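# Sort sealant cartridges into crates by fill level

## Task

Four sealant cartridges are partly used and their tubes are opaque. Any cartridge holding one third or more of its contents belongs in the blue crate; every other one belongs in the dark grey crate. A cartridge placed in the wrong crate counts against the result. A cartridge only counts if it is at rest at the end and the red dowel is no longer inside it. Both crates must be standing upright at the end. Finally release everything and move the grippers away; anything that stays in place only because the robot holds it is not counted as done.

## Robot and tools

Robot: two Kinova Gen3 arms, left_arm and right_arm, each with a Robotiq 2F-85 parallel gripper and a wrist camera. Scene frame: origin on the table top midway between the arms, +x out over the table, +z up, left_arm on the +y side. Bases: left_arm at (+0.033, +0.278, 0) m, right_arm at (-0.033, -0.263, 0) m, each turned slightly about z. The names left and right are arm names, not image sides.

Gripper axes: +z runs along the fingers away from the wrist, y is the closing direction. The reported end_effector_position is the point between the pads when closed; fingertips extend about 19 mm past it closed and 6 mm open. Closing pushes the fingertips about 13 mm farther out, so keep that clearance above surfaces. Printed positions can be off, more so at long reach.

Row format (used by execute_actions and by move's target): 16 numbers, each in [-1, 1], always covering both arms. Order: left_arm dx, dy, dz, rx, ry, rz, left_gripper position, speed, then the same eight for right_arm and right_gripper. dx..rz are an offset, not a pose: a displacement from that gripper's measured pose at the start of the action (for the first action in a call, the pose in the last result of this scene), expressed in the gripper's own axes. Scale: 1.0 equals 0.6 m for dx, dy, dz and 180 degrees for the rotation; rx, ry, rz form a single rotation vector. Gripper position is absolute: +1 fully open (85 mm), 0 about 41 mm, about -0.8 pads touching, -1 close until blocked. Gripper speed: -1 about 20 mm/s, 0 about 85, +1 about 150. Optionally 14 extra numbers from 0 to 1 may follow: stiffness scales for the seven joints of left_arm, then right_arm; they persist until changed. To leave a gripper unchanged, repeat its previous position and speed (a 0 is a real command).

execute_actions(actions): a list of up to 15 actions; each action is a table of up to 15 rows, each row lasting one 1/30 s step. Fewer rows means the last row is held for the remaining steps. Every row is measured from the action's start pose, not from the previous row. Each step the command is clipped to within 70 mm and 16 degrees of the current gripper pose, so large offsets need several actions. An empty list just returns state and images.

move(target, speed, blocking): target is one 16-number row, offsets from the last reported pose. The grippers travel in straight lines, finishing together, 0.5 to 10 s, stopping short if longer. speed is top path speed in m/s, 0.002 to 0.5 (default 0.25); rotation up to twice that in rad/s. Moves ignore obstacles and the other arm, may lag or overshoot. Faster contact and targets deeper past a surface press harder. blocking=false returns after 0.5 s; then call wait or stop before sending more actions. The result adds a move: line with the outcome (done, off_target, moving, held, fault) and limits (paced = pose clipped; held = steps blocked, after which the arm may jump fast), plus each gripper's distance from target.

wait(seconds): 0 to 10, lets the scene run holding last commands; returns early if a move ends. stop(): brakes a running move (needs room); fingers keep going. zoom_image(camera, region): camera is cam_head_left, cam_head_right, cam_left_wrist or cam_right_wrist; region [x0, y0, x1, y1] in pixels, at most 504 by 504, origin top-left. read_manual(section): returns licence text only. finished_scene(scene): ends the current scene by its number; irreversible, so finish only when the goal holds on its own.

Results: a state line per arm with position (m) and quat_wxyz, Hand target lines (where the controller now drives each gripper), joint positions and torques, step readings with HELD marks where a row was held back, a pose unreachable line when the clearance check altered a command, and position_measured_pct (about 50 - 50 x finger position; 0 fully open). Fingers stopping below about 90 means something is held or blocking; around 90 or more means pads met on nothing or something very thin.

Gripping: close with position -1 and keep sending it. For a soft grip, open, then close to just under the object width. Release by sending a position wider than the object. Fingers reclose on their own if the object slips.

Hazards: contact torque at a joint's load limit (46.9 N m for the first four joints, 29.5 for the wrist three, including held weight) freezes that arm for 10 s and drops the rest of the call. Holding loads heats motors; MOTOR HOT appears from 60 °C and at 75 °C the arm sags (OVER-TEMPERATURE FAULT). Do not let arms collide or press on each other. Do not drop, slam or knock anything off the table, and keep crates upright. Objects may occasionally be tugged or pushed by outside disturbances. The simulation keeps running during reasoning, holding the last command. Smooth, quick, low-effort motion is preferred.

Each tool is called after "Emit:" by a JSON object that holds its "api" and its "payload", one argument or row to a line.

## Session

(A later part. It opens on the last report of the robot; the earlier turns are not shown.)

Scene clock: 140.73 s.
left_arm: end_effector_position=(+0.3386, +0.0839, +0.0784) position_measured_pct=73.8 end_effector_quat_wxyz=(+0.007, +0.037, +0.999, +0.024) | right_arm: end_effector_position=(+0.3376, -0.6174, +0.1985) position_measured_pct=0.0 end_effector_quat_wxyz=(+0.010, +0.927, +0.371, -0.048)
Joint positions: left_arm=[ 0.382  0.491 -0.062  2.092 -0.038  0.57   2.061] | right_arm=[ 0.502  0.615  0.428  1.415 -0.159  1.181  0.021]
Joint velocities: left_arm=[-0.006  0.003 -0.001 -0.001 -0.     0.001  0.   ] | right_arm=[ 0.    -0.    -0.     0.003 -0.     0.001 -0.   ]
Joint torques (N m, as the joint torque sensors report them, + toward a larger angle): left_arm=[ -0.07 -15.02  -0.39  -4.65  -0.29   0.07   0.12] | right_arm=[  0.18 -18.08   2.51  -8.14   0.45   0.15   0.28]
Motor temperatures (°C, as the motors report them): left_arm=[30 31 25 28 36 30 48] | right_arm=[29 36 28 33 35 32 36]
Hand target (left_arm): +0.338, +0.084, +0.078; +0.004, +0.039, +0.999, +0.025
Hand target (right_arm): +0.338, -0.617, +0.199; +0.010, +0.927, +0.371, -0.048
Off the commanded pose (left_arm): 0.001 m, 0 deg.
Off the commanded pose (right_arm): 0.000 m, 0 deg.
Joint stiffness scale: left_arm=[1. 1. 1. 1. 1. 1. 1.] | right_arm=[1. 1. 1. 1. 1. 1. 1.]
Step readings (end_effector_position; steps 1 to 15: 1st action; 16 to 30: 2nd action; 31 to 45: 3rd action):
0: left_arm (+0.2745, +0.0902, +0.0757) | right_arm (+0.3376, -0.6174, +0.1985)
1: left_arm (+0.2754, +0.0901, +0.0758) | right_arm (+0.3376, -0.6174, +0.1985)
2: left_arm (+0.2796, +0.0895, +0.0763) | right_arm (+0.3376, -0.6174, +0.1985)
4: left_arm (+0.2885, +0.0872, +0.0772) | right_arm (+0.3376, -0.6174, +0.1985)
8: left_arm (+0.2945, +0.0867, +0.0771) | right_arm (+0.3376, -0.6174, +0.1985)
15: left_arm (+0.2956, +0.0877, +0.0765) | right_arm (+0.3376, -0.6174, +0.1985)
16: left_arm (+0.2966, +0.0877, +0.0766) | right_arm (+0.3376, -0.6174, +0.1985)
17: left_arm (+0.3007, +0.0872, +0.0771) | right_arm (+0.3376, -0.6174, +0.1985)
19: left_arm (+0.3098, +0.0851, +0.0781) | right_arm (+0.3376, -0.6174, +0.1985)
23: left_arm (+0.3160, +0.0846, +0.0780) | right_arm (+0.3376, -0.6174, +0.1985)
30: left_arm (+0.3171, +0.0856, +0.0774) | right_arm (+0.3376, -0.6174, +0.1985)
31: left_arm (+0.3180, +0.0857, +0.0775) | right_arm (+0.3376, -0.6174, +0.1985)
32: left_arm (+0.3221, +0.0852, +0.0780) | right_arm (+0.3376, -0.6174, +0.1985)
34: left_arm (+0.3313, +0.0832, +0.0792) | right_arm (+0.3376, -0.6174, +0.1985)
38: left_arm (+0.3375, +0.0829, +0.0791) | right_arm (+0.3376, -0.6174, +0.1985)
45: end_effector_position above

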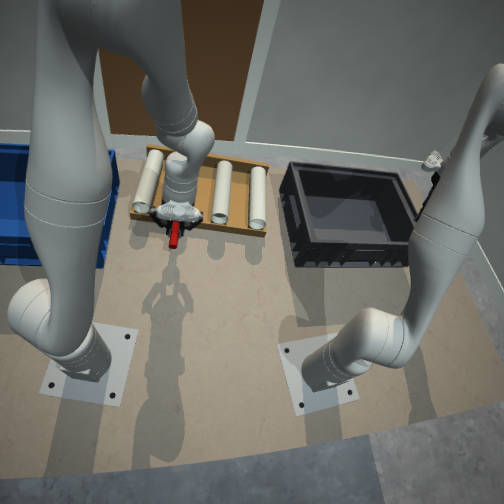

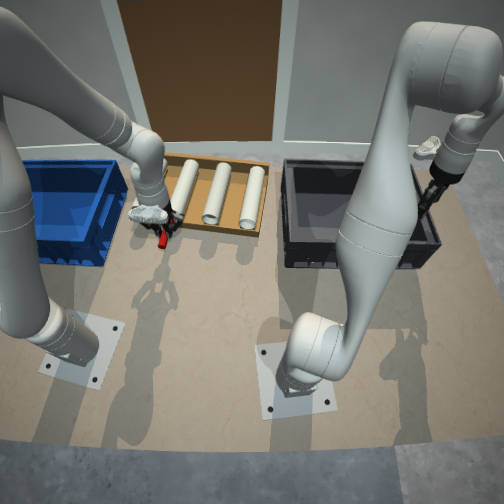

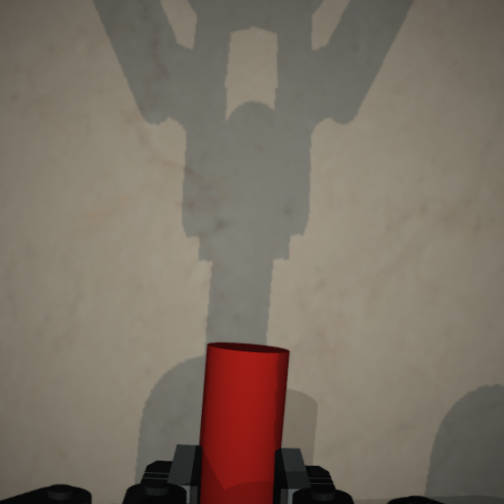

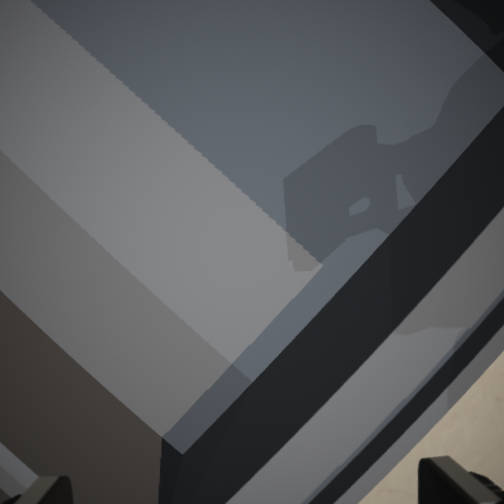

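Emit:
{"api": "execute_actions", "payload": {
  "actions": [
    [[-0.035,0,0,0,0,0,-1,0,0,0,0,0,0,0,1,0]],
    [[-0.035,0,0,0,0,0,-1,0,0,0,0,0,0,0,1,0]]
  ]
}}

Scene clock: 144.47 s.
left_arm: end_effector_position=(+0.3819, +0.0805, +0.0811) position_measured_pct=73.8 end_effector_quat_wxyz=(+0.014, +0.034, +0.999, +0.023) | right_arm: end_effector_position=(+0.3376, -0.6174, +0.1985) position_measured_pct=0.0 end_effector_quat_wxyz=(+0.010, +0.927, +0.371, -0.048)
Joint positions: left_arm=[ 0.335  0.536 -0.062  1.978 -0.038  0.624  2.021] | right_arm=[ 0.502  0.615  0.428  1.415 -0.159  1.181  0.021]
Joint velocities: left_arm=[-0.006  0.003 -0.    -0.002  0.     0.     0.   ] | right_arm=[ 0.001 -0.    -0.001 -0.001  0.     0.    -0.001]
Joint torques (N m, as the joint torque sensors report them, + toward a larger angle): left_arm=[ -0.66 -16.69  -1.09  -5.57  -0.35   0.03  -0.06] | right_arm=[ -0.02 -18.11   2.84  -7.85   0.2    0.21  -0.12]
Motor temperatures (°C, as the motors report them): left_arm=[30 31 25 28 36 30 48] | right_arm=[29 36 28 33 35 32 36]
Hand target (left_arm): +0.381, +0.081, +0.080; +0.011, +0.035, +0.999, +0.024
Hand target (right_arm): +0.338, -0.617, +0.199; +0.010, +0.927, +0.371, -0.048
Off the commanded pose (left_arm): 0.001 m, 0 deg.
Off the commanded pose (right_arm): 0.000 m, 0 deg.
Joint stiffness scale: left_arm=[1. 1. 1. 1. 1. 1. 1.] | right_arm=[1. 1. 1. 1. 1. 1. 1.]
Step readings (end_effector_position; steps 1 to 15: 1st action; 16 to 30: 2nd action):
0: left_arm (+0.3387, +0.0841, +0.0783) | right_arm (+0.3376, -0.6174, +0.1985)
1: left_arm (+0.3396, +0.0841, +0.0784) | right_arm (+0.3376, -0.6174, +0.1985)
2: left_arm (+0.3436, +0.0836, +0.0790) | right_arm (+0.3376, -0.6174, +0.1985)
4: left_arm (+0.3530, +0.0817, +0.0804) | right_arm (+0.3376, -0.6174, +0.1985)
8: left_arm (+0.3592, +0.0813, +0.0804) | right_arm (+0.3376, -0.6174, +0.1985)
15: left_arm (+0.3602, +0.0821, +0.0797) | right_arm (+0.3376, -0.6174, +0.1985)
16: left_arm (+0.3611, +0.0821, +0.0798) | right_arm (+0.3376, -0.6174, +0.1985)
17: left_arm (+0.3651, +0.0817, +0.0804) | right_arm (+0.3376, -0.6174, +0.1985)
19: left_arm (+0.3745, +0.0800, +0.0819) | right_arm (+0.3376, -0.6174, +0.1985)
23: left_arm (+0.3808, +0.0797, +0.0819) | right_arm (+0.3376, -0.6174, +0.1985)
30: end_effector_position above

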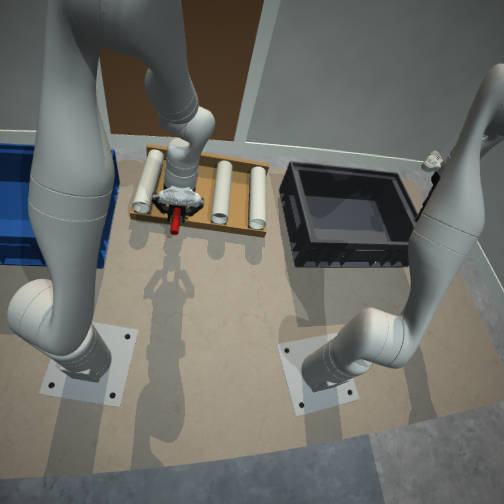

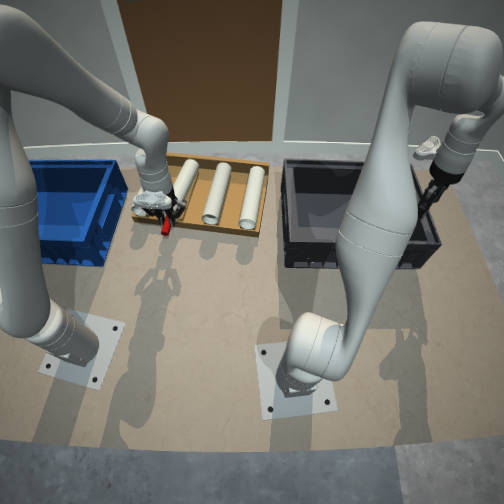

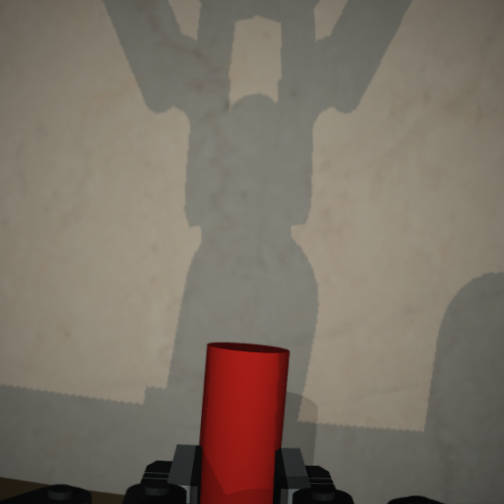

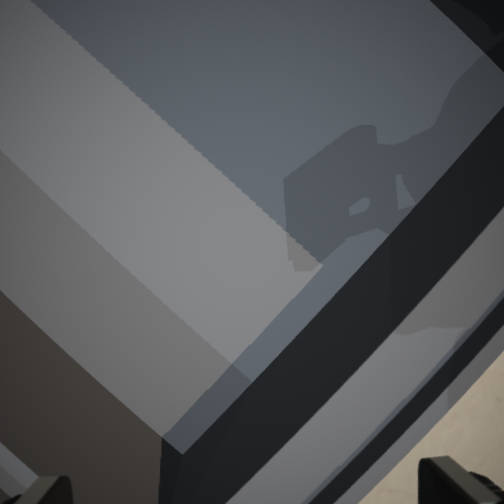

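Emit:
{"api": "execute_actions", "payload": {
  "actions": [
    [[0.1,0,0,0,0,0,-1,0,0,0,0,0,0,0,1,0]],
    [[0.1,0,0,0,0,0,-1,0,0,0,0,0,0,0,1,0]],
    [[0.09,0,0,0,0,0,-1,0,0,0,0,0,0,0,1,0]],
    [[0,0,0,0,0,0,-1,0,0,0,0,0,0,0,1,0]],
    [[0,-0.1,0,0,0,0,-1,0,0,0,0,0,0,0,1,0]],
    [[0,-0.1,0,0,0,0,-1,0,0,0,0,0,0,0,1,0]],
    [[0,-0.1,0,0,0,0,-1,0,0,0,0,0,0,0,1,0]],
    [[0,-0.05,0,0,0,0,-1,0,0,0,0,0,0,0,1,0]],
    [[0,0,0,0,0,0,-1,0,0,0,0,0,0,0,1,0]]
  ]
}}

Emit:
{"api": "zoom_image", "payload": {
  "camera": "cam_head_right",
  "region": [150, 150, 310, 310]
}}

Scene clock: 159.50 s.
left_arm: end_effector_position=(+0.2009, -0.1161, +0.0717) position_measured_pct=73.8 end_effector_quat_wxyz=(+0.006, +0.027, +1.000, +0.012) | right_arm: end_effector_position=(+0.3376, -0.6174, +0.1985) position_measured_pct=0.0 end_effector_quat_wxyz=(+0.010, +0.927, +0.371, -0.048)
Joint positions: left_arm=[ 0.932  0.605 -0.014  1.875 -0.023  0.677  2.659] | right_arm=[ 0.502  0.615  0.428  1.415 -0.159  1.181  0.021]
Joint velocities: left_arm=[-0.     0.001  0.    -0.    -0.    -0.     0.   ] | right_arm=[-0.001  0.     0.     0.     0.     0.001 -0.001]
Joint torques (N m, as the joint torque sensors report them, + toward a larger angle): left_arm=[ -0.34 -17.94  -0.51  -6.15  -0.3    0.     0.02] | right_arm=[  0.5  -17.77   2.9   -7.83   0.04   0.12   0.13]
Motor temperatures (°C, as the motors report them): left_arm=[30 31 25 28 36 30 48] | right_arm=[29 36 28 33 35 32 36]
Hand target (left_arm): +0.201, -0.116, +0.072; +0.006, +0.027, +1.000, +0.012
Hand target (right_arm): +0.338, -0.617, +0.199; +0.010, +0.927, +0.371, -0.048
Off the commanded pose (left_arm): 0.000 m, 0 deg.
Off the commanded pose (right_arm): 0.000 m, 0 deg.
Joint stiffness scale: left_arm=[1. 1. 1. 1. 1. 1. 1.] | right_arm=[1. 1. 1. 1. 1. 1. 1.]
Step readings (end_effector_position; steps 1 to 15: 1st action; 16 to 30: 2nd action; 31 to 45: 3rd action; 46 to 60: 4th action; 61 to 75: 5th action; 76 to 90: 6th action; 91 to 105: 7th action; 106 to 120: 8th action; 121 to 135: 9th action):
0: left_arm (+0.3820, +0.0808, +0.0810) | right_arm (+0.3376, -0.6174, +0.1985)
1: left_arm (+0.3812, +0.0810, +0.0808) | right_arm (+0.3376, -0.6174, +0.1985)
2: left_arm (+0.3769, +0.0817, +0.0799) | right_arm (+0.3376, -0.6174, +0.1985)
4: left_arm (+0.3570, +0.0848, +0.0767) | right_arm (+0.3376, -0.6174, +0.1985)
8: left_arm (+0.3271, +0.0876, +0.0750) | right_arm (+0.3376, -0.6174, +0.1985)
15: left_arm (+0.3207, +0.0841, +0.0780) | right_arm (+0.3376, -0.6174, +0.1985)
16: left_arm (+0.3198, +0.0840, +0.0780) | right_arm (+0.3376, -0.6174, +0.1985)
17: left_arm (+0.3150, +0.0845, +0.0774) | right_arm (+0.3376, -0.6174, +0.1985)
19: left_arm (+0.2937, +0.0887, +0.0745) | right_arm (+0.3376, -0.6174, +0.1985)
23: left_arm (+0.2664, +0.0922, +0.0735) | right_arm (+0.3376, -0.6174, +0.1985)
30: left_arm (+0.2599, +0.0882, +0.0757) | right_arm (+0.3376, -0.6174, +0.1985)
31: left_arm (+0.2588, +0.0880, +0.0757) | right_arm (+0.3376, -0.6174, +0.1985)
32: left_arm (+0.2537, +0.0886, +0.0752) | right_arm (+0.3376, -0.6174, +0.1985)
34: left_arm (+0.2333, +0.0938, +0.0730) | right_arm (+0.3376, -0.6174, +0.1985)
38: left_arm (+0.2118, +0.0966, +0.0728) | right_arm (+0.3376, -0.6174, +0.1985)
45: left_arm (+0.2061, +0.0928, +0.0744) | right_arm (+0.3376, -0.6174, +0.1985)
46: left_arm (+0.2060, +0.0927, +0.0744) | right_arm (+0.3376, -0.6174, +0.1985)
47: left_arm (+0.2060, +0.0927, +0.0744) | right_arm (+0.3376, -0.6174, +0.1985)
49: left_arm (+0.2060, +0.0927, +0.0744) | right_arm (+0.3376, -0.6174, +0.1985)
53: left_arm (+0.2060, +0.0927, +0.0744) | right_arm (+0.3376, -0.6174, +0.1985)
60: left_arm (+0.2060, +0.0927, +0.0744) | right_arm (+0.3376, -0.6174, +0.1985)
61: left_arm (+0.2062, +0.0918, +0.0745) | right_arm (+0.3376, -0.6174, +0.1985)
62: left_arm (+0.2062, +0.0863, +0.0748) | right_arm (+0.3376, -0.6174, +0.1985)
64: left_arm (+0.2061, +0.0629, +0.0760) | right_arm (+0.3376, -0.6174, +0.1985)
68: left_arm (+0.2070, +0.0386, +0.0752) | right_arm (+0.3376, -0.6174, +0.1985)
75: left_arm (+0.2031, +0.0324, +0.0727) | right_arm (+0.3376, -0.6174, +0.1985)
76: left_arm (+0.2029, +0.0314, +0.0726) | right_arm (+0.3376, -0.6174, +0.1985)
77: left_arm (+0.2031, +0.0264, +0.0730) | right_arm (+0.3376, -0.6174, +0.1985)
79: left_arm (+0.2042, +0.0037, +0.0749) | right_arm (+0.3376, -0.6174, +0.1985)
83: left_arm (+0.2050, -0.0219, +0.0746) | right_arm (+0.3376, -0.6174, +0.1985)
90: left_arm (+0.2016, -0.0273, +0.0717) | right_arm (+0.3376, -0.6174, +0.1985)
91: left_arm (+0.2013, -0.0282, +0.0717) | right_arm (+0.3376, -0.6174, +0.1985)
92: left_arm (+0.2016, -0.0328, +0.0721) | right_arm (+0.3376, -0.6174, +0.1985)
94: left_arm (+0.2032, -0.0540, +0.0744) | right_arm (+0.3376, -0.6174, +0.1985)
98: left_arm (+0.2039, -0.0816, +0.0748) | right_arm (+0.3376, -0.6174, +0.1985)
105: left_arm (+0.2009, -0.0869, +0.0715) | right_arm (+0.3376, -0.6174, +0.1985)
106: left_arm (+0.2007, -0.0877, +0.0714) | right_arm (+0.3376, -0.6174, +0.1985)
107: left_arm (+0.2009, -0.0920, +0.0718) | right_arm (+0.3376, -0.6174, +0.1985)
109: left_arm (+0.2027, -0.1048, +0.0736) | right_arm (+0.3376, -0.6174, +0.1985)
113: left_arm (+0.2016, -0.1135, +0.0728) | right_arm (+0.3376, -0.6174, +0.1985)
120: left_arm (+0.2009, -0.1161, +0.0717) | right_arm (+0.3376, -0.6174, +0.1985)
121: left_arm (+0.2009, -0.1161, +0.0717) | right_arm (+0.3376, -0.6174, +0.1985)
122: left_arm (+0.2009, -0.1161, +0.0717) | right_arm (+0.3376, -0.6174, +0.1985)
124: left_arm (+0.2009, -0.1161, +0.0717) | right_arm (+0.3376, -0.6174, +0.1985)
128: left_arm (+0.2009, -0.1161, +0.0717) | right_arm (+0.3376, -0.6174, +0.1985)
135: end_effector_position above

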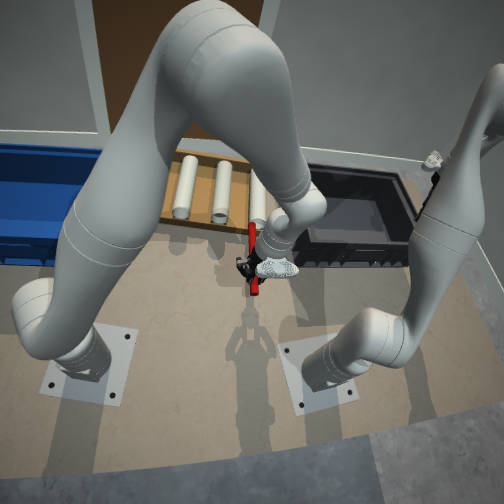

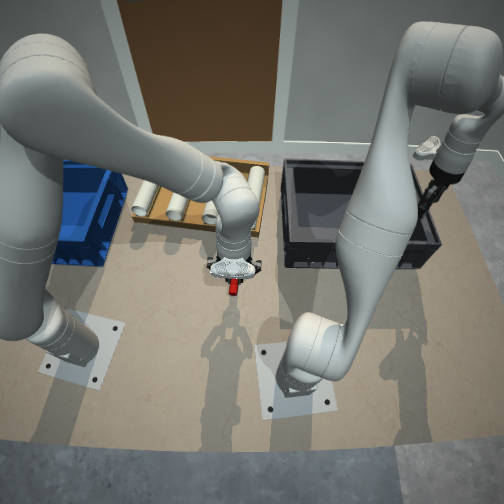

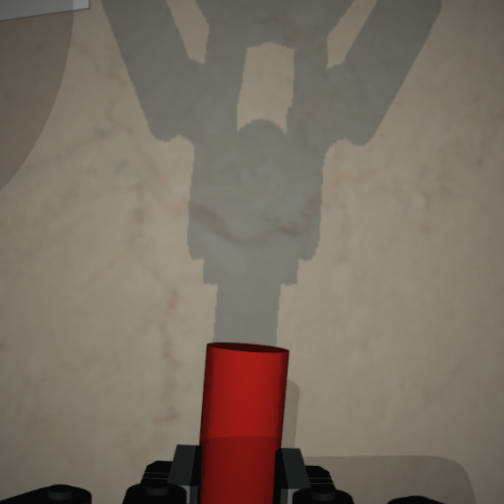

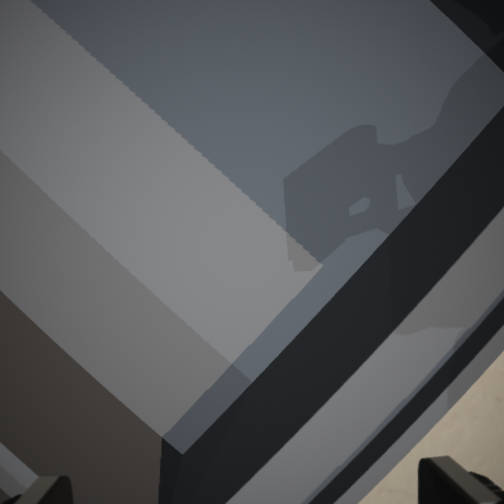

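Region (150, 150, 310, 310) of cam_head_right's 504x504 image, scaled by 3.150, with more detail than that image has.

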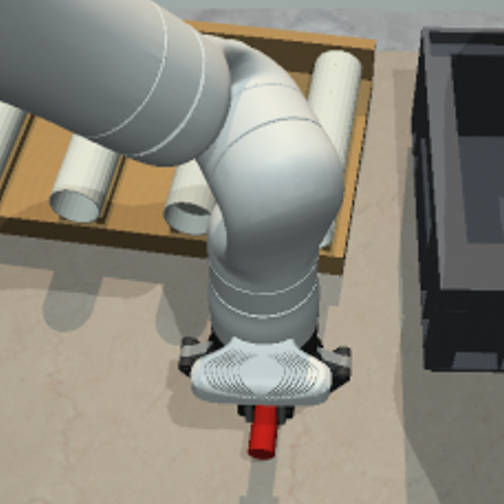

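Emit:
{"api": "zoom_image", "payload": {
  "camera": "cam_head_left",
  "region": [170, 150, 330, 310]
}}

Region (170, 150, 330, 310) of cam_head_left's 504x504 image, scaled by 3.150, with more detail than that image has.

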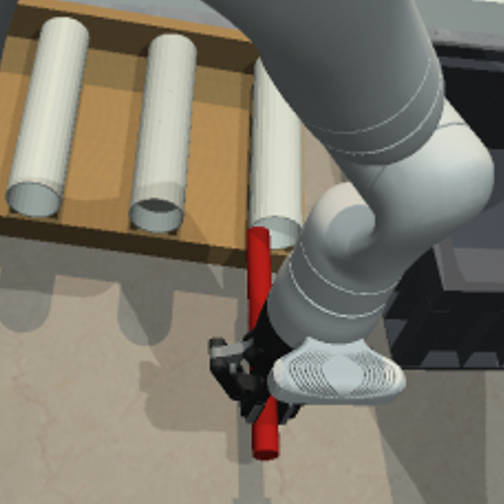

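Emit:
{"api": "execute_actions", "payload": {
  "actions": [
    [[0.015,-0.03,-0.004,0,0,0,-1,0,0,0,0,0,0,0,1,0]],
    [[0,0,0,0,0,0,-1,0,0,0,0,0,0,0,1,0]]
  ]
}}

Emit:
{"api": "zoom_image", "payload": {
  "camera": "cam_head_left",
  "region": [170, 150, 330, 310]
}}

Scene clock: 169.73 s.
left_arm: end_effector_position=(+0.1928, -0.1336, +0.0745) position_measured_pct=73.8 end_effector_quat_wxyz=(+0.008, +0.029, +1.000, +0.010) | right_arm: end_effector_position=(+0.3376, -0.6174, +0.1985) position_measured_pct=0.0 end_effector_quat_wxyz=(+0.010, +0.927, +0.371, -0.048)
Joint positions: left_arm=[ 0.966  0.617 -0.014  1.833 -0.023  0.702  2.689] | right_arm=[ 0.502  0.615  0.428  1.415 -0.159  1.181  0.021]
Joint velocities: left_arm=[ 0.001 -0.004  0.001 -0.     0.    -0.002 -0.   ] | right_arm=[ 0.     0.    -0.     0.001 -0.001 -0.    -0.001]
Joint torques (N m, as the joint torque sensors report them, + toward a larger angle): left_arm=[ -0.32 -18.32  -0.3   -6.26  -0.09   0.03   0.18] | right_arm=[ -0.01 -18.43   2.61  -8.16   0.4   -0.09   0.19]
Motor temperatures (°C, as the motors report them): left_arm=[30 31 25 28 36 30 48] | right_arm=[29 36 28 33 35 32 36]
Hand target (left_arm): +0.193, -0.134, +0.075; +0.008, +0.029, +1.000, +0.010
Hand target (right_arm): +0.338, -0.617, +0.199; +0.010, +0.927, +0.371, -0.048
Off the commanded pose (left_arm): 0.000 m, 0 deg.
Off the commanded pose (right_arm): 0.000 m, 0 deg.
Joint stiffness scale: left_arm=[1. 1. 1. 1. 1. 1. 1.] | right_arm=[1. 1. 1. 1. 1. 1. 1.]
Step readings (end_effector_position; steps 1 to 15: 1st action; 16 to 30: 2nd action):
0: left_arm (+0.2009, -0.1161, +0.0717) | right_arm (+0.3376, -0.6174, +0.1985)
1: left_arm (+0.2004, -0.1170, +0.0719) | right_arm (+0.3376, -0.6174, +0.1985)
2: left_arm (+0.1990, -0.1204, +0.0728) | right_arm (+0.3376, -0.6174, +0.1985)
4: left_arm (+0.1970, -0.1274, +0.0744) | right_arm (+0.3376, -0.6174, +0.1985)
8: left_arm (+0.1945, -0.1324, +0.0749) | right_arm (+0.3376, -0.6174, +0.1985)
15: left_arm (+0.1928, -0.1336, +0.0745) | right_arm (+0.3376, -0.6174, +0.1985)
16: left_arm (+0.1928, -0.1336, +0.0745) | right_arm (+0.3376, -0.6174, +0.1985)
17: left_arm (+0.1928, -0.1336, +0.0745) | right_arm (+0.3376, -0.6174, +0.1985)
19: left_arm (+0.1928, -0.1336, +0.0745) | right_arm (+0.3376, -0.6174, +0.1985)
23: left_arm (+0.1928, -0.1336, +0.0745) | right_arm (+0.3376, -0.6174, +0.1985)
30: end_effector_position above

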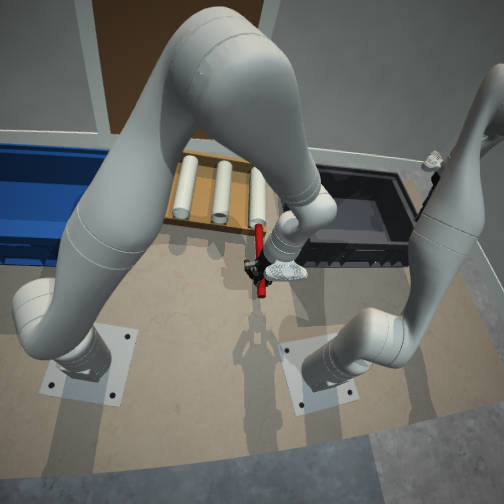

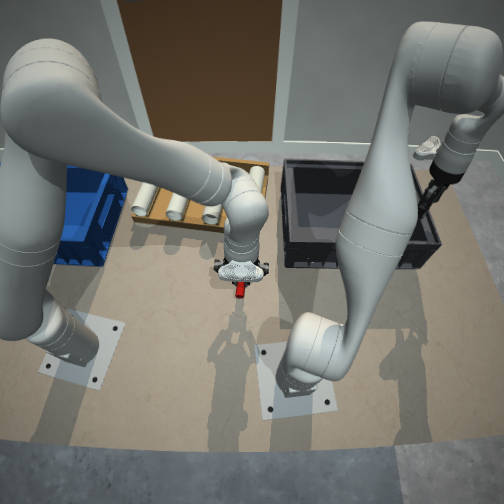

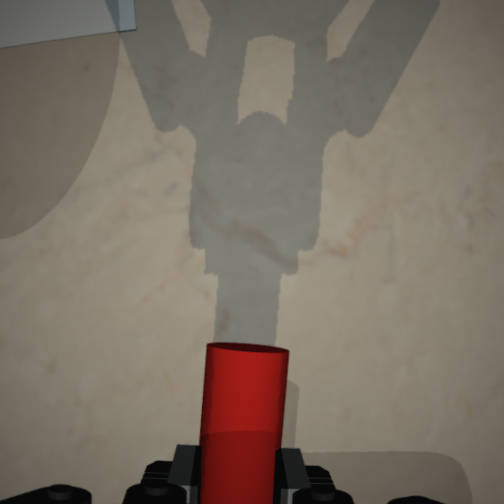

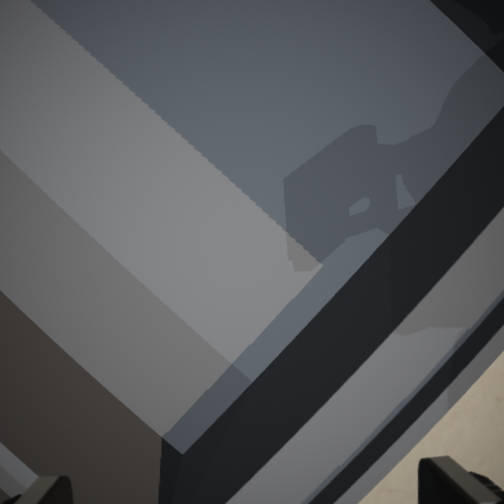

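Region (170, 150, 330, 310) of cam_head_left's 504x504 image, scaled by 3.150, with more detail than that image has.

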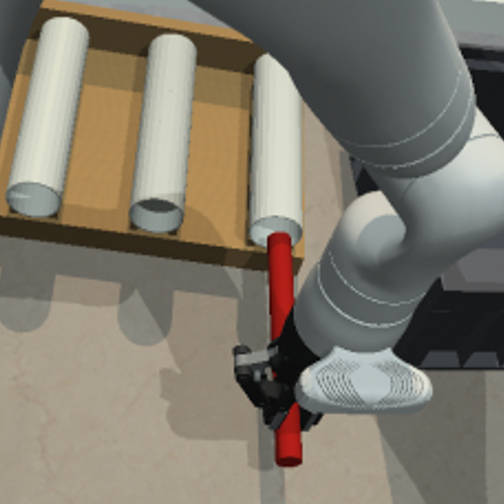

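Aligned. Advance (mouth ≈ x 0.20).

Emit:
{"api": "execute_actions", "payload": {
  "actions": [
    [[-0.035,0,0,0,0,0,-1,0,0,0,0,0,0,0,1,0]],
    [[-0.035,0,0,0,0,0,-1,0,0,0,0,0,0,0,1,0]],
    [[-0.035,0,0,0,0,0,-1,0,0,0,0,0,0,0,1,0]]
  ]
}}

Scene clock: 176.30 s.
left_arm: end_effector_position=(+0.2533, -0.1404, +0.0788) position_measured_pct=73.8 end_effector_quat_wxyz=(+0.012, +0.024, +1.000, +0.002) | right_arm: end_effector_position=(+0.3376, -0.6174, +0.1985) position_measured_pct=0.0 end_effector_quat_wxyz=(+0.010, +0.927, +0.371, -0.048)
Joint positions: left_arm=[ 0.853  0.65  -0.012  1.74  -0.023  0.743  2.587] | right_arm=[ 0.502  0.615  0.428  1.415 -0.159  1.181  0.021]
Joint velocities: left_arm=[-0.007  0.002 -0.001 -0.001  0.     0.001 -0.   ] | right_arm=[-0.     0.001  0.    -0.001 -0.    -0.     0.001]
Joint torques (N m, as the joint torque sensors report them, + toward a larger angle): left_arm=[  0.07 -19.36  -0.13  -6.34  -0.27  -0.02   0.02] | right_arm=[  0.64 -17.99   3.22  -8.28   0.39   0.12  -0.12]
Motor temperatures (°C, as the motors report them): left_arm=[30 31 25 28 36 30 48] | right_arm=[29 36 28 33 35 32 36]
Hand target (left_arm): +0.254, -0.139, +0.078; +0.010, +0.026, +1.000, +0.005
Hand target (right_arm): +0.338, -0.617, +0.199; +0.010, +0.927, +0.371, -0.048
Off the commanded pose (left_arm): 0.002 m, 0 deg.
Off the commanded pose (right_arm): 0.000 m, 0 deg.
Joint stiffness scale: left_arm=[1. 1. 1. 1. 1. 1. 1.] | right_arm=[1. 1. 1. 1. 1. 1. 1.]
Step readings (end_effector_position; steps 1 to 15: 1st action; 16 to 30: 2nd action; 31 to 45: 3rd action):
0: left_arm (+0.1928, -0.1336, +0.0745) | right_arm (+0.3376, -0.6174, +0.1985)
1: left_arm (+0.1937, -0.1337, +0.0746) | right_arm (+0.3376, -0.6174, +0.1985)
2: left_arm (+0.1974, -0.1344, +0.0751) | right_arm (+0.3376, -0.6174, +0.1985)
4: left_arm (+0.2046, -0.1362, +0.0761) | right_arm (+0.3376, -0.6174, +0.1985)
8: left_arm (+0.2105, -0.1366, +0.0762) | right_arm (+0.3376, -0.6174, +0.1985)
15: left_arm (+0.2128, -0.1359, +0.0758) | right_arm (+0.3376, -0.6174, +0.1985)
16: left_arm (+0.2140, -0.1360, +0.0760) | right_arm (+0.3376, -0.6174, +0.1985)
17: left_arm (+0.2179, -0.1368, +0.0765) | right_arm (+0.3376, -0.6174, +0.1985)
19: left_arm (+0.2251, -0.1386, +0.0775) | right_arm (+0.3376, -0.6174, +0.1985)
23: left_arm (+0.2309, -0.1390, +0.0777) | right_arm (+0.3376, -0.6174, +0.1985)
30: left_arm (+0.2330, -0.1382, +0.0773) | right_arm (+0.3376, -0.6174, +0.1985)
31: left_arm (+0.2343, -0.1383, +0.0774) | right_arm (+0.3376, -0.6174, +0.1985)
32: left_arm (+0.2381, -0.1391, +0.0780) | right_arm (+0.3376, -0.6174, +0.1985)
34: left_arm (+0.2455, -0.1409, +0.0791) | right_arm (+0.3376, -0.6174, +0.1985)
38: left_arm (+0.2513, -0.1412, +0.0792) | right_arm (+0.3376, -0.6174, +0.1985)
45: end_effector_position above

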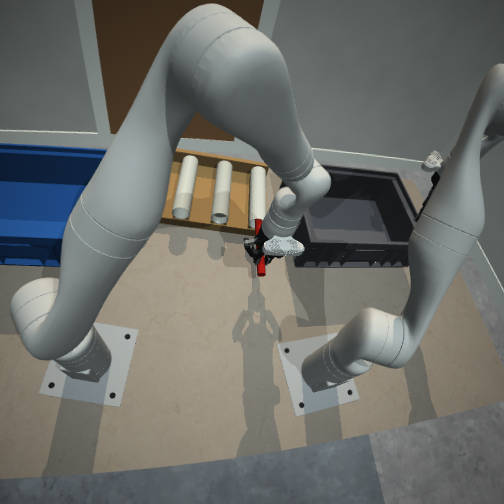

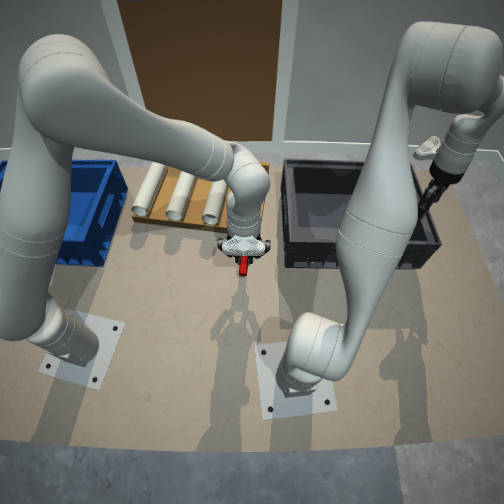

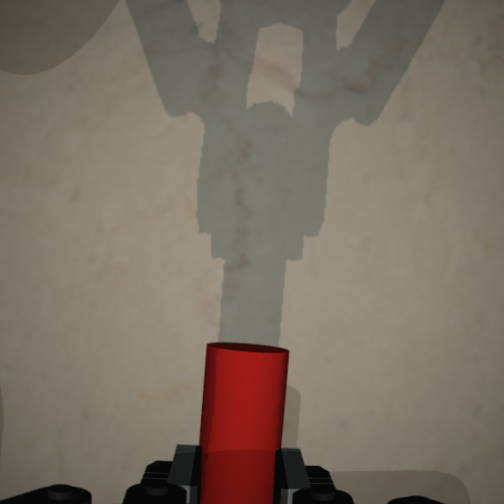

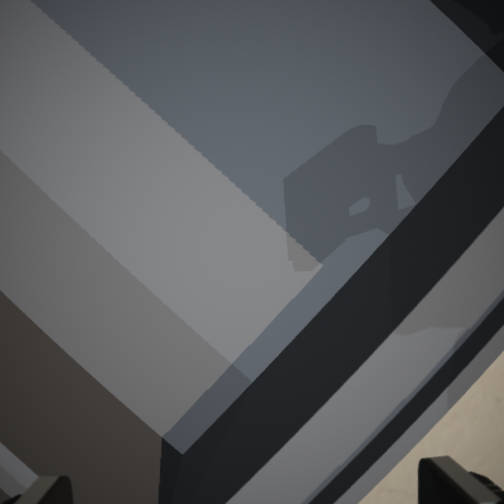

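Emit:
{"api": "execute_actions", "payload": {
  "actions": [
    [[-0.035,0,0.003,0,0,0,-1,0,0,0,0,0,0,0,1,0]],
    [[-0.035,0,0.003,0,0,0,-1,0,0,0,0,0,0,0,1,0]],
    [[-0.035,0,0.003,0,0,0,-1,0,0,0,0,0,0,0,1,0]]
  ]
}}

Scene clock: 181.27 s.
left_arm: end_effector_position=(+0.3153, -0.1464, +0.0787) position_measured_pct=73.8 end_effector_quat_wxyz=(+0.017, +0.018, +1.000, -0.005) | right_arm: end_effector_position=(+0.3376, -0.6174, +0.1985) position_measured_pct=0.0 end_effector_quat_wxyz=(+0.010, +0.927, +0.371, -0.048)
Joint positions: left_arm=[ 0.751  0.702 -0.01   1.626 -0.023  0.785  2.498] | right_arm=[ 0.502  0.615  0.428  1.415 -0.159  1.181  0.021]
Joint velocities: left_arm=[-0.007  0.004 -0.001 -0.001 -0.     0.     0.   ] | right_arm=[-0.001 -0.     0.     0.001 -0.001 -0.001 -0.001]
Joint torques (N m, as the joint torque sensors report them, + toward a larger angle): left_arm=[ -0.29 -20.89  -0.22  -6.94  -0.29  -0.17   0.04] | right_arm=[  0.45 -18.31   2.69  -7.42   0.17   0.74   0.16]
Motor temperatures (°C, as the motors report them): left_arm=[30 31 25 28 36 30 48] | right_arm=[29 36 28 33 35 32 36]
Hand target (left_arm): +0.316, -0.145, +0.077; +0.015, +0.020, +1.000, -0.002
Hand target (right_arm): +0.338, -0.617, +0.199; +0.010, +0.927, +0.371, -0.048
Off the commanded pose (left_arm): 0.002 m, 0 deg.
Off the commanded pose (right_arm): 0.000 m, 0 deg.
Joint stiffness scale: left_arm=[1. 1. 1. 1. 1. 1. 1.] | right_arm=[1. 1. 1. 1. 1. 1. 1.]
Step readings (end_effector_position; steps 1 to 15: 1st action; 16 to 30: 2nd action; 31 to 45: 3rd action):
0: left_arm (+0.2537, -0.1402, +0.0787) | right_arm (+0.3376, -0.6174, +0.1985)
1: left_arm (+0.2549, -0.1404, +0.0787) | right_arm (+0.3376, -0.6174, +0.1985)
2: left_arm (+0.2589, -0.1414, +0.0790) | right_arm (+0.3376, -0.6174, +0.1985)
4: left_arm (+0.2663, -0.1432, +0.0797) | right_arm (+0.3376, -0.6174, +0.1985)
8: left_arm (+0.2719, -0.1434, +0.0793) | right_arm (+0.3376, -0.6174, +0.1985)
15: left_arm (+0.2739, -0.1425, +0.0786) | right_arm (+0.3376, -0.6174, +0.1985)
16: left_arm (+0.2752, -0.1426, +0.0787) | right_arm (+0.3376, -0.6174, +0.1985)
17: left_arm (+0.2792, -0.1436, +0.0790) | right_arm (+0.3376, -0.6174, +0.1985)
19: left_arm (+0.2868, -0.1453, +0.0797) | right_arm (+0.3376, -0.6174, +0.1985)
23: left_arm (+0.2926, -0.1455, +0.0793) | right_arm (+0.3376, -0.6174, +0.1985)
30: left_arm (+0.2945, -0.1445, +0.0786) | right_arm (+0.3376, -0.6174, +0.1985)
31: left_arm (+0.2958, -0.1446, +0.0786) | right_arm (+0.3376, -0.6174, +0.1985)
32: left_arm (+0.2998, -0.1456, +0.0790) | right_arm (+0.3376, -0.6174, +0.1985)
34: left_arm (+0.3076, -0.1473, +0.0799) | right_arm (+0.3376, -0.6174, +0.1985)
38: left_arm (+0.3135, -0.1474, +0.0795) | right_arm (+0.3376, -0.6174, +0.1985)
45: end_effector_position above

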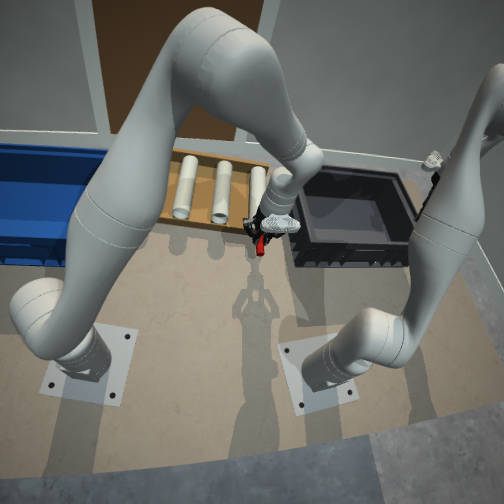

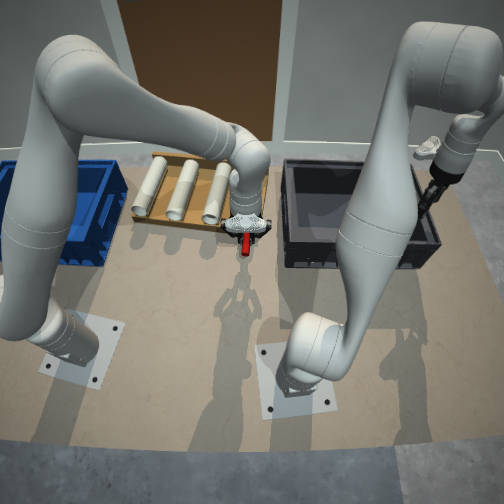

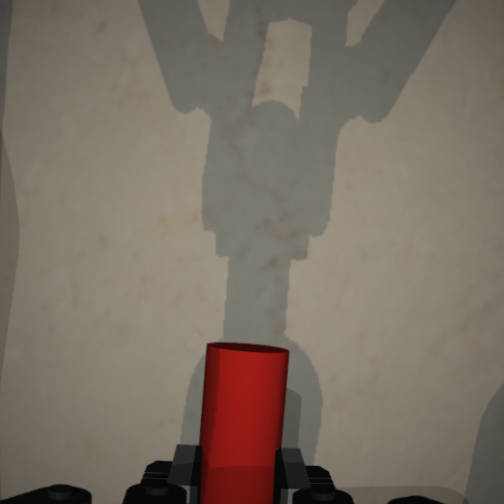

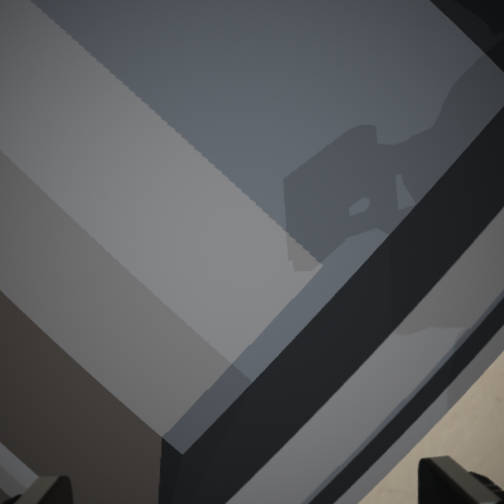

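Emit:
{"api": "execute_actions", "payload": {
  "actions": [
    [[-0.035,0,0.003,0,0,0,-1,0,0,0,0,0,0,0,1,0]],
    [[-0.03,0,0.003,0,0,0,-1,0,0,0,0,0,0,0,1,0]]
  ]
}}

Scene clock: 185.97 s.
left_arm: end_effector_position=(+0.3542, -0.1499, +0.0791) position_measured_pct=73.8 end_effector_quat_wxyz=(+0.022, +0.015, +1.000, -0.009) | right_arm: end_effector_position=(+0.3376, -0.6174, +0.1985) position_measured_pct=0.0 end_effector_quat_wxyz=(+0.010, +0.927, +0.371, -0.048)
Joint positions: left_arm=[ 0.695  0.74  -0.009  1.544 -0.023  0.817  2.45 ] | right_arm=[ 0.502  0.615  0.428  1.415 -0.159  1.181  0.021]
Joint velocities: left_arm=[-0.005  0.001  0.    -0.001 -0.    -0.    -0.   ] | right_arm=[ 0.    -0.    -0.     0.     0.     0.001  0.001]
Joint torques (N m, as the joint torque sensors report them, + toward a larger angle): left_arm=[ -0.61 -21.6   -0.67  -7.21  -0.21   0.05   0.11] | right_arm=[  0.49 -18.11   2.52  -8.65   0.16   0.54   0.21]
Motor temperatures (°C, as the motors report them): left_arm=[30 31 25 28 36 30 48] | right_arm=[29 36 28 33 35 32 36]
Hand target (left_arm): +0.354, -0.149, +0.078; +0.020, +0.016, +1.000, -0.007
Hand target (right_arm): +0.338, -0.617, +0.199; +0.010, +0.927, +0.371, -0.048
Off the commanded pose (left_arm): 0.002 m, 0 deg.
Off the commanded pose (right_arm): 0.000 m, 0 deg.
Joint stiffness scale: left_arm=[1. 1. 1. 1. 1. 1. 1.] | right_arm=[1. 1. 1. 1. 1. 1. 1.]
Step readings (end_effector_position; steps 1 to 15: 1st action; 16 to 30: 2nd action):
0: left_arm (+0.3156, -0.1462, +0.0785) | right_arm (+0.3376, -0.6174, +0.1985)
1: left_arm (+0.3167, -0.1463, +0.0786) | right_arm (+0.3376, -0.6174, +0.1985)
2: left_arm (+0.3207, -0.1473, +0.0791) | right_arm (+0.3376, -0.6174, +0.1985)
4: left_arm (+0.3286, -0.1490, +0.0801) | right_arm (+0.3376, -0.6174, +0.1985)
8: left_arm (+0.3345, -0.1491, +0.0798) | right_arm (+0.3376, -0.6174, +0.1985)
15: left_arm (+0.3363, -0.1482, +0.0789) | right_arm (+0.3376, -0.6174, +0.1985)
16: left_arm (+0.3374, -0.1482, +0.0789) | right_arm (+0.3376, -0.6174, +0.1985)
17: left_arm (+0.3410, -0.1491, +0.0794) | right_arm (+0.3376, -0.6174, +0.1985)
19: left_arm (+0.3479, -0.1506, +0.0802) | right_arm (+0.3376, -0.6174, +0.1985)
23: left_arm (+0.3528, -0.1506, +0.0799) | right_arm (+0.3376, -0.6174, +0.1985)
30: end_effector_position above

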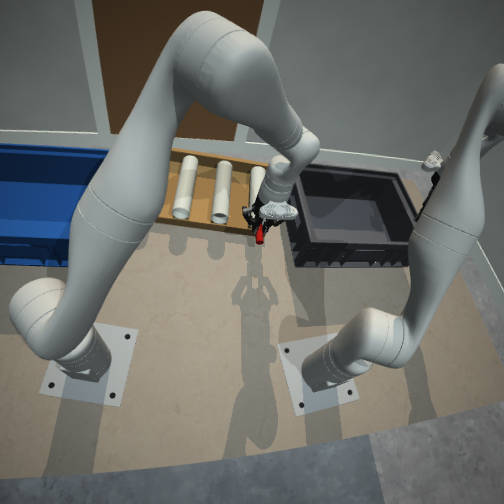

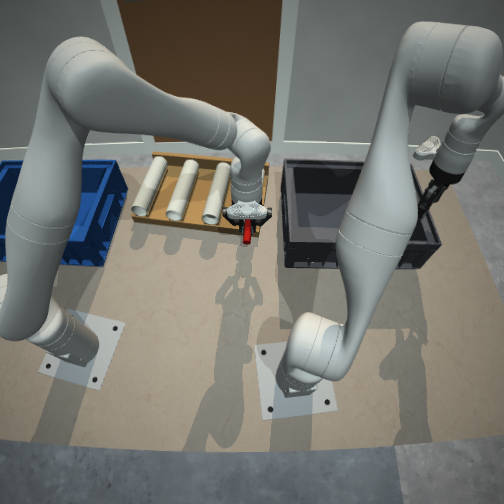

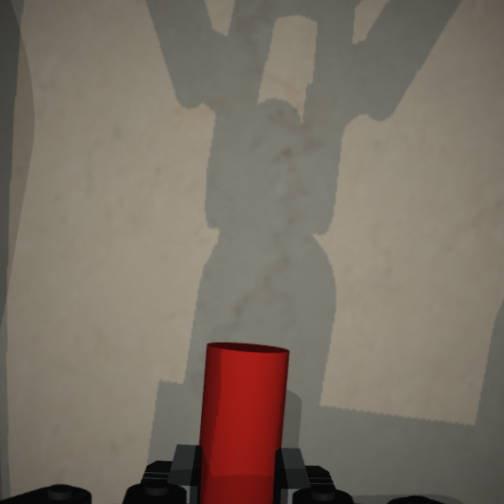

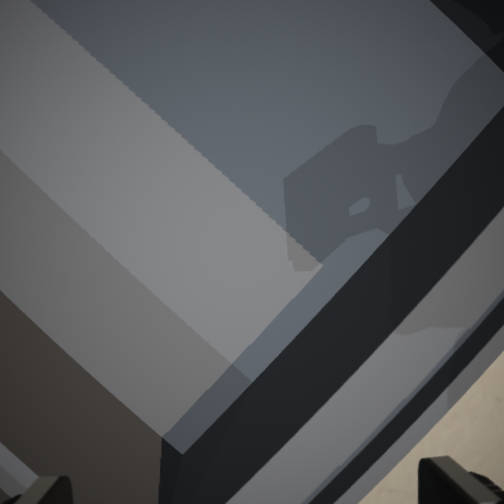

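Emit:
{"api": "execute_actions", "payload": {
  "actions": [
    [[0.1,0,0,0,0,0,-1,0,0,0,0,0,0,0,1,0]],
    [[0.1,0,0,0,0,0,-1,0,0,0,0,0,0,0,1,0]],
    [[0.1,0,0,0,0,0,-1,0,0,0,0,0,0,0,1,0]],
    [[0,0,0,0,0,0,-1,0,0,0,0,0,0,0,1,0]],
    [[0,0.05,0.075,0,0,0,-1,0,0,0,0,0,0,0,1,0]],
    [[0,0,0,0,0,0,1,0,0,0,0,0,0,0,1,0]]
  ]
}}

Scene clock: 198.80 s.
left_arm: end_effector_position=(+0.1743, -0.1185, +0.0303) position_measured_pct=36.5 end_effector_quat_wxyz=(+0.013, +0.013, +1.000, -0.009) | right_arm: end_effector_position=(+0.3376, -0.6174, +0.1985) position_measured_pct=0.0 end_effector_quat_wxyz=(+0.010, +0.927, +0.371, -0.048)
Joint positions: left_arm=[ 0.985  0.663 -0.01   1.972 -0.023  0.479  2.746] | right_arm=[ 0.502  0.615  0.428  1.415 -0.159  1.181  0.021]
Joint velocities: left_arm=[-0.    -0.001 -0.001 -0.    -0.    -0.     0.   ] | right_arm=[-0.001  0.    -0.     0.    -0.    -0.001 -0.   ]
Joint torques (N m, as the joint torque sensors report them, + toward a larger angle): left_arm=[ -0.18 -17.87  -0.24  -4.51  -0.05  -0.01   0.11] | right_arm=[  0.54 -18.01   3.41  -7.73   0.64   0.2    0.31]
Motor temperatures (°C, as the motors report them): left_arm=[30 32 25 28 36 30 48] | right_arm=[29 36 28 33 35 32 36]
Hand target (left_arm): +0.174, -0.118, +0.030; +0.013, +0.013, +1.000, -0.009
Hand target (right_arm): +0.338, -0.617, +0.199; +0.010, +0.927, +0.371, -0.048
Off the commanded pose (left_arm): 0.001 m, 0 deg.
Off the commanded pose (right_arm): 0.000 m, 0 deg.
Joint stiffness scale: left_arm=[1. 1. 1. 1. 1. 1. 1.] | right_arm=[1. 1. 1. 1. 1. 1. 1.]
Step readings (end_effector_position; steps 1 to 15: 1st action; 16 to 30: 2nd action; 31 to 45: 3rd action; 46 to 60: 4th action; 61 to 75: 5th action; 76 to 90: 6th action):
0: left_arm (+0.3544, -0.1497, +0.0789) | right_arm (+0.3376, -0.6174, +0.1985)
1: left_arm (+0.3536, -0.1495, +0.0787) | right_arm (+0.3376, -0.6174, +0.1985)
2: left_arm (+0.3488, -0.1485, +0.0776) | right_arm (+0.3376, -0.6174, +0.1985)
4: left_arm (+0.3279, -0.1452, +0.0735) | right_arm (+0.3376, -0.6174, +0.1985)
8: left_arm (+0.3023, -0.1438, +0.0718) | right_arm (+0.3376, -0.6174, +0.1985)
15: left_arm (+0.2938, -0.1474, +0.0747) | right_arm (+0.3376, -0.6174, +0.1985)
16: left_arm (+0.2924, -0.1476, +0.0746) | right_arm (+0.3376, -0.6174, +0.1985)
17: left_arm (+0.2866, -0.1467, +0.0738) | right_arm (+0.3376, -0.6174, +0.1985)
19: left_arm (+0.2647, -0.1427, +0.0702) | right_arm (+0.3376, -0.6174, +0.1985)
23: left_arm (+0.2422, -0.1414, +0.0691) | right_arm (+0.3376, -0.6174, +0.1985)
30: left_arm (+0.2341, -0.1447, +0.0711) | right_arm (+0.3376, -0.6174, +0.1985)
31: left_arm (+0.2326, -0.1448, +0.0710) | right_arm (+0.3376, -0.6174, +0.1985)
32: left_arm (+0.2271, -0.1442, +0.0704) | right_arm (+0.3376, -0.6174, +0.1985)
34: left_arm (+0.2063, -0.1405, +0.0676) | right_arm (+0.3376, -0.6174, +0.1985)
38: left_arm (+0.1837, -0.1391, +0.0667) | right_arm (+0.3376, -0.6174, +0.1985)
45: left_arm (+0.1748, -0.1419, +0.0680) | right_arm (+0.3376, -0.6174, +0.1985)
46: left_arm (+0.1747, -0.1419, +0.0680) | right_arm (+0.3376, -0.6174, +0.1985)
47: left_arm (+0.1747, -0.1419, +0.0680) | right_arm (+0.3376, -0.6174, +0.1985)
49: left_arm (+0.1747, -0.1419, +0.0680) | right_arm (+0.3376, -0.6174, +0.1985)
53: left_arm (+0.1747, -0.1419, +0.0680) | right_arm (+0.3376, -0.6174, +0.1985)
60: left_arm (+0.1747, -0.1419, +0.0680) | right_arm (+0.3376, -0.6174, +0.1985)
61: left_arm (+0.1747, -0.1418, +0.0677) | right_arm (+0.3376, -0.6174, +0.1985)
62: left_arm (+0.1748, -0.1411, +0.0651) | right_arm (+0.3376, -0.6174, +0.1985)
64: left_arm (+0.1746, -0.1349, +0.0531) | right_arm (+0.3376, -0.6174, +0.1985)
68: left_arm (+0.1738, -0.1201, +0.0325) | right_arm (+0.3376, -0.6174, +0.1985)
75: left_arm (+0.1744, -0.1181, +0.0298) | right_arm (+0.3376, -0.6174, +0.1985)
76: left_arm (+0.1743, -0.1185, +0.0302) | right_arm (+0.3376, -0.6174, +0.1985)
77: left_arm (+0.1743, -0.1185, +0.0303) | right_arm (+0.3376, -0.6174, +0.1985)
79: left_arm (+0.1743, -0.1185, +0.0303) | right_arm (+0.3376, -0.6174, +0.1985)
83: left_arm (+0.1743, -0.1185, +0.0303) | right_arm (+0.3376, -0.6174, +0.1985)
90: end_effector_position above

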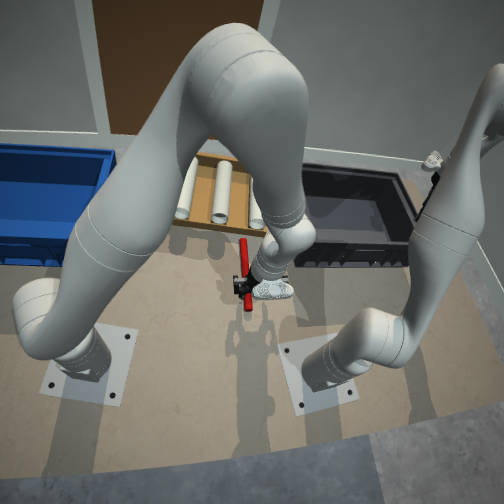

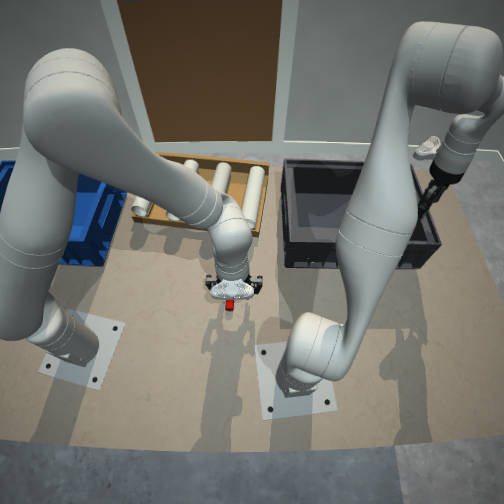

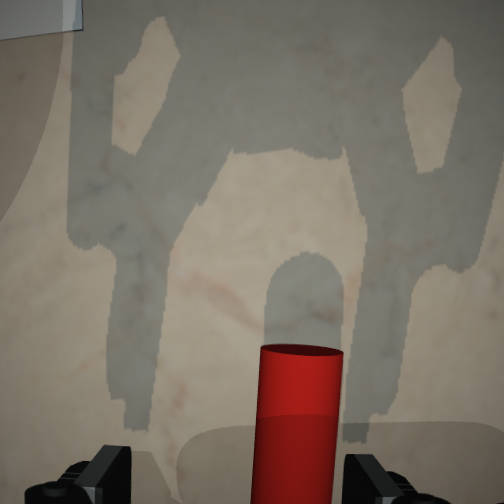

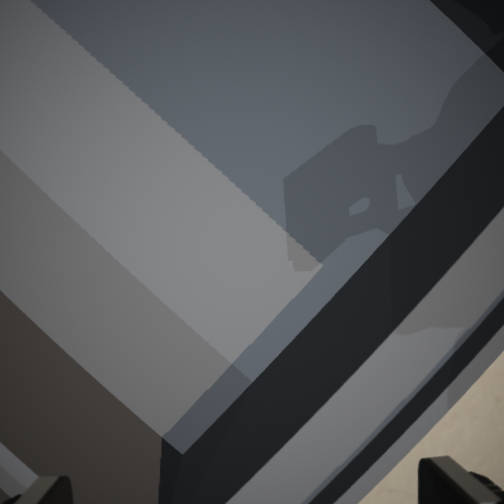

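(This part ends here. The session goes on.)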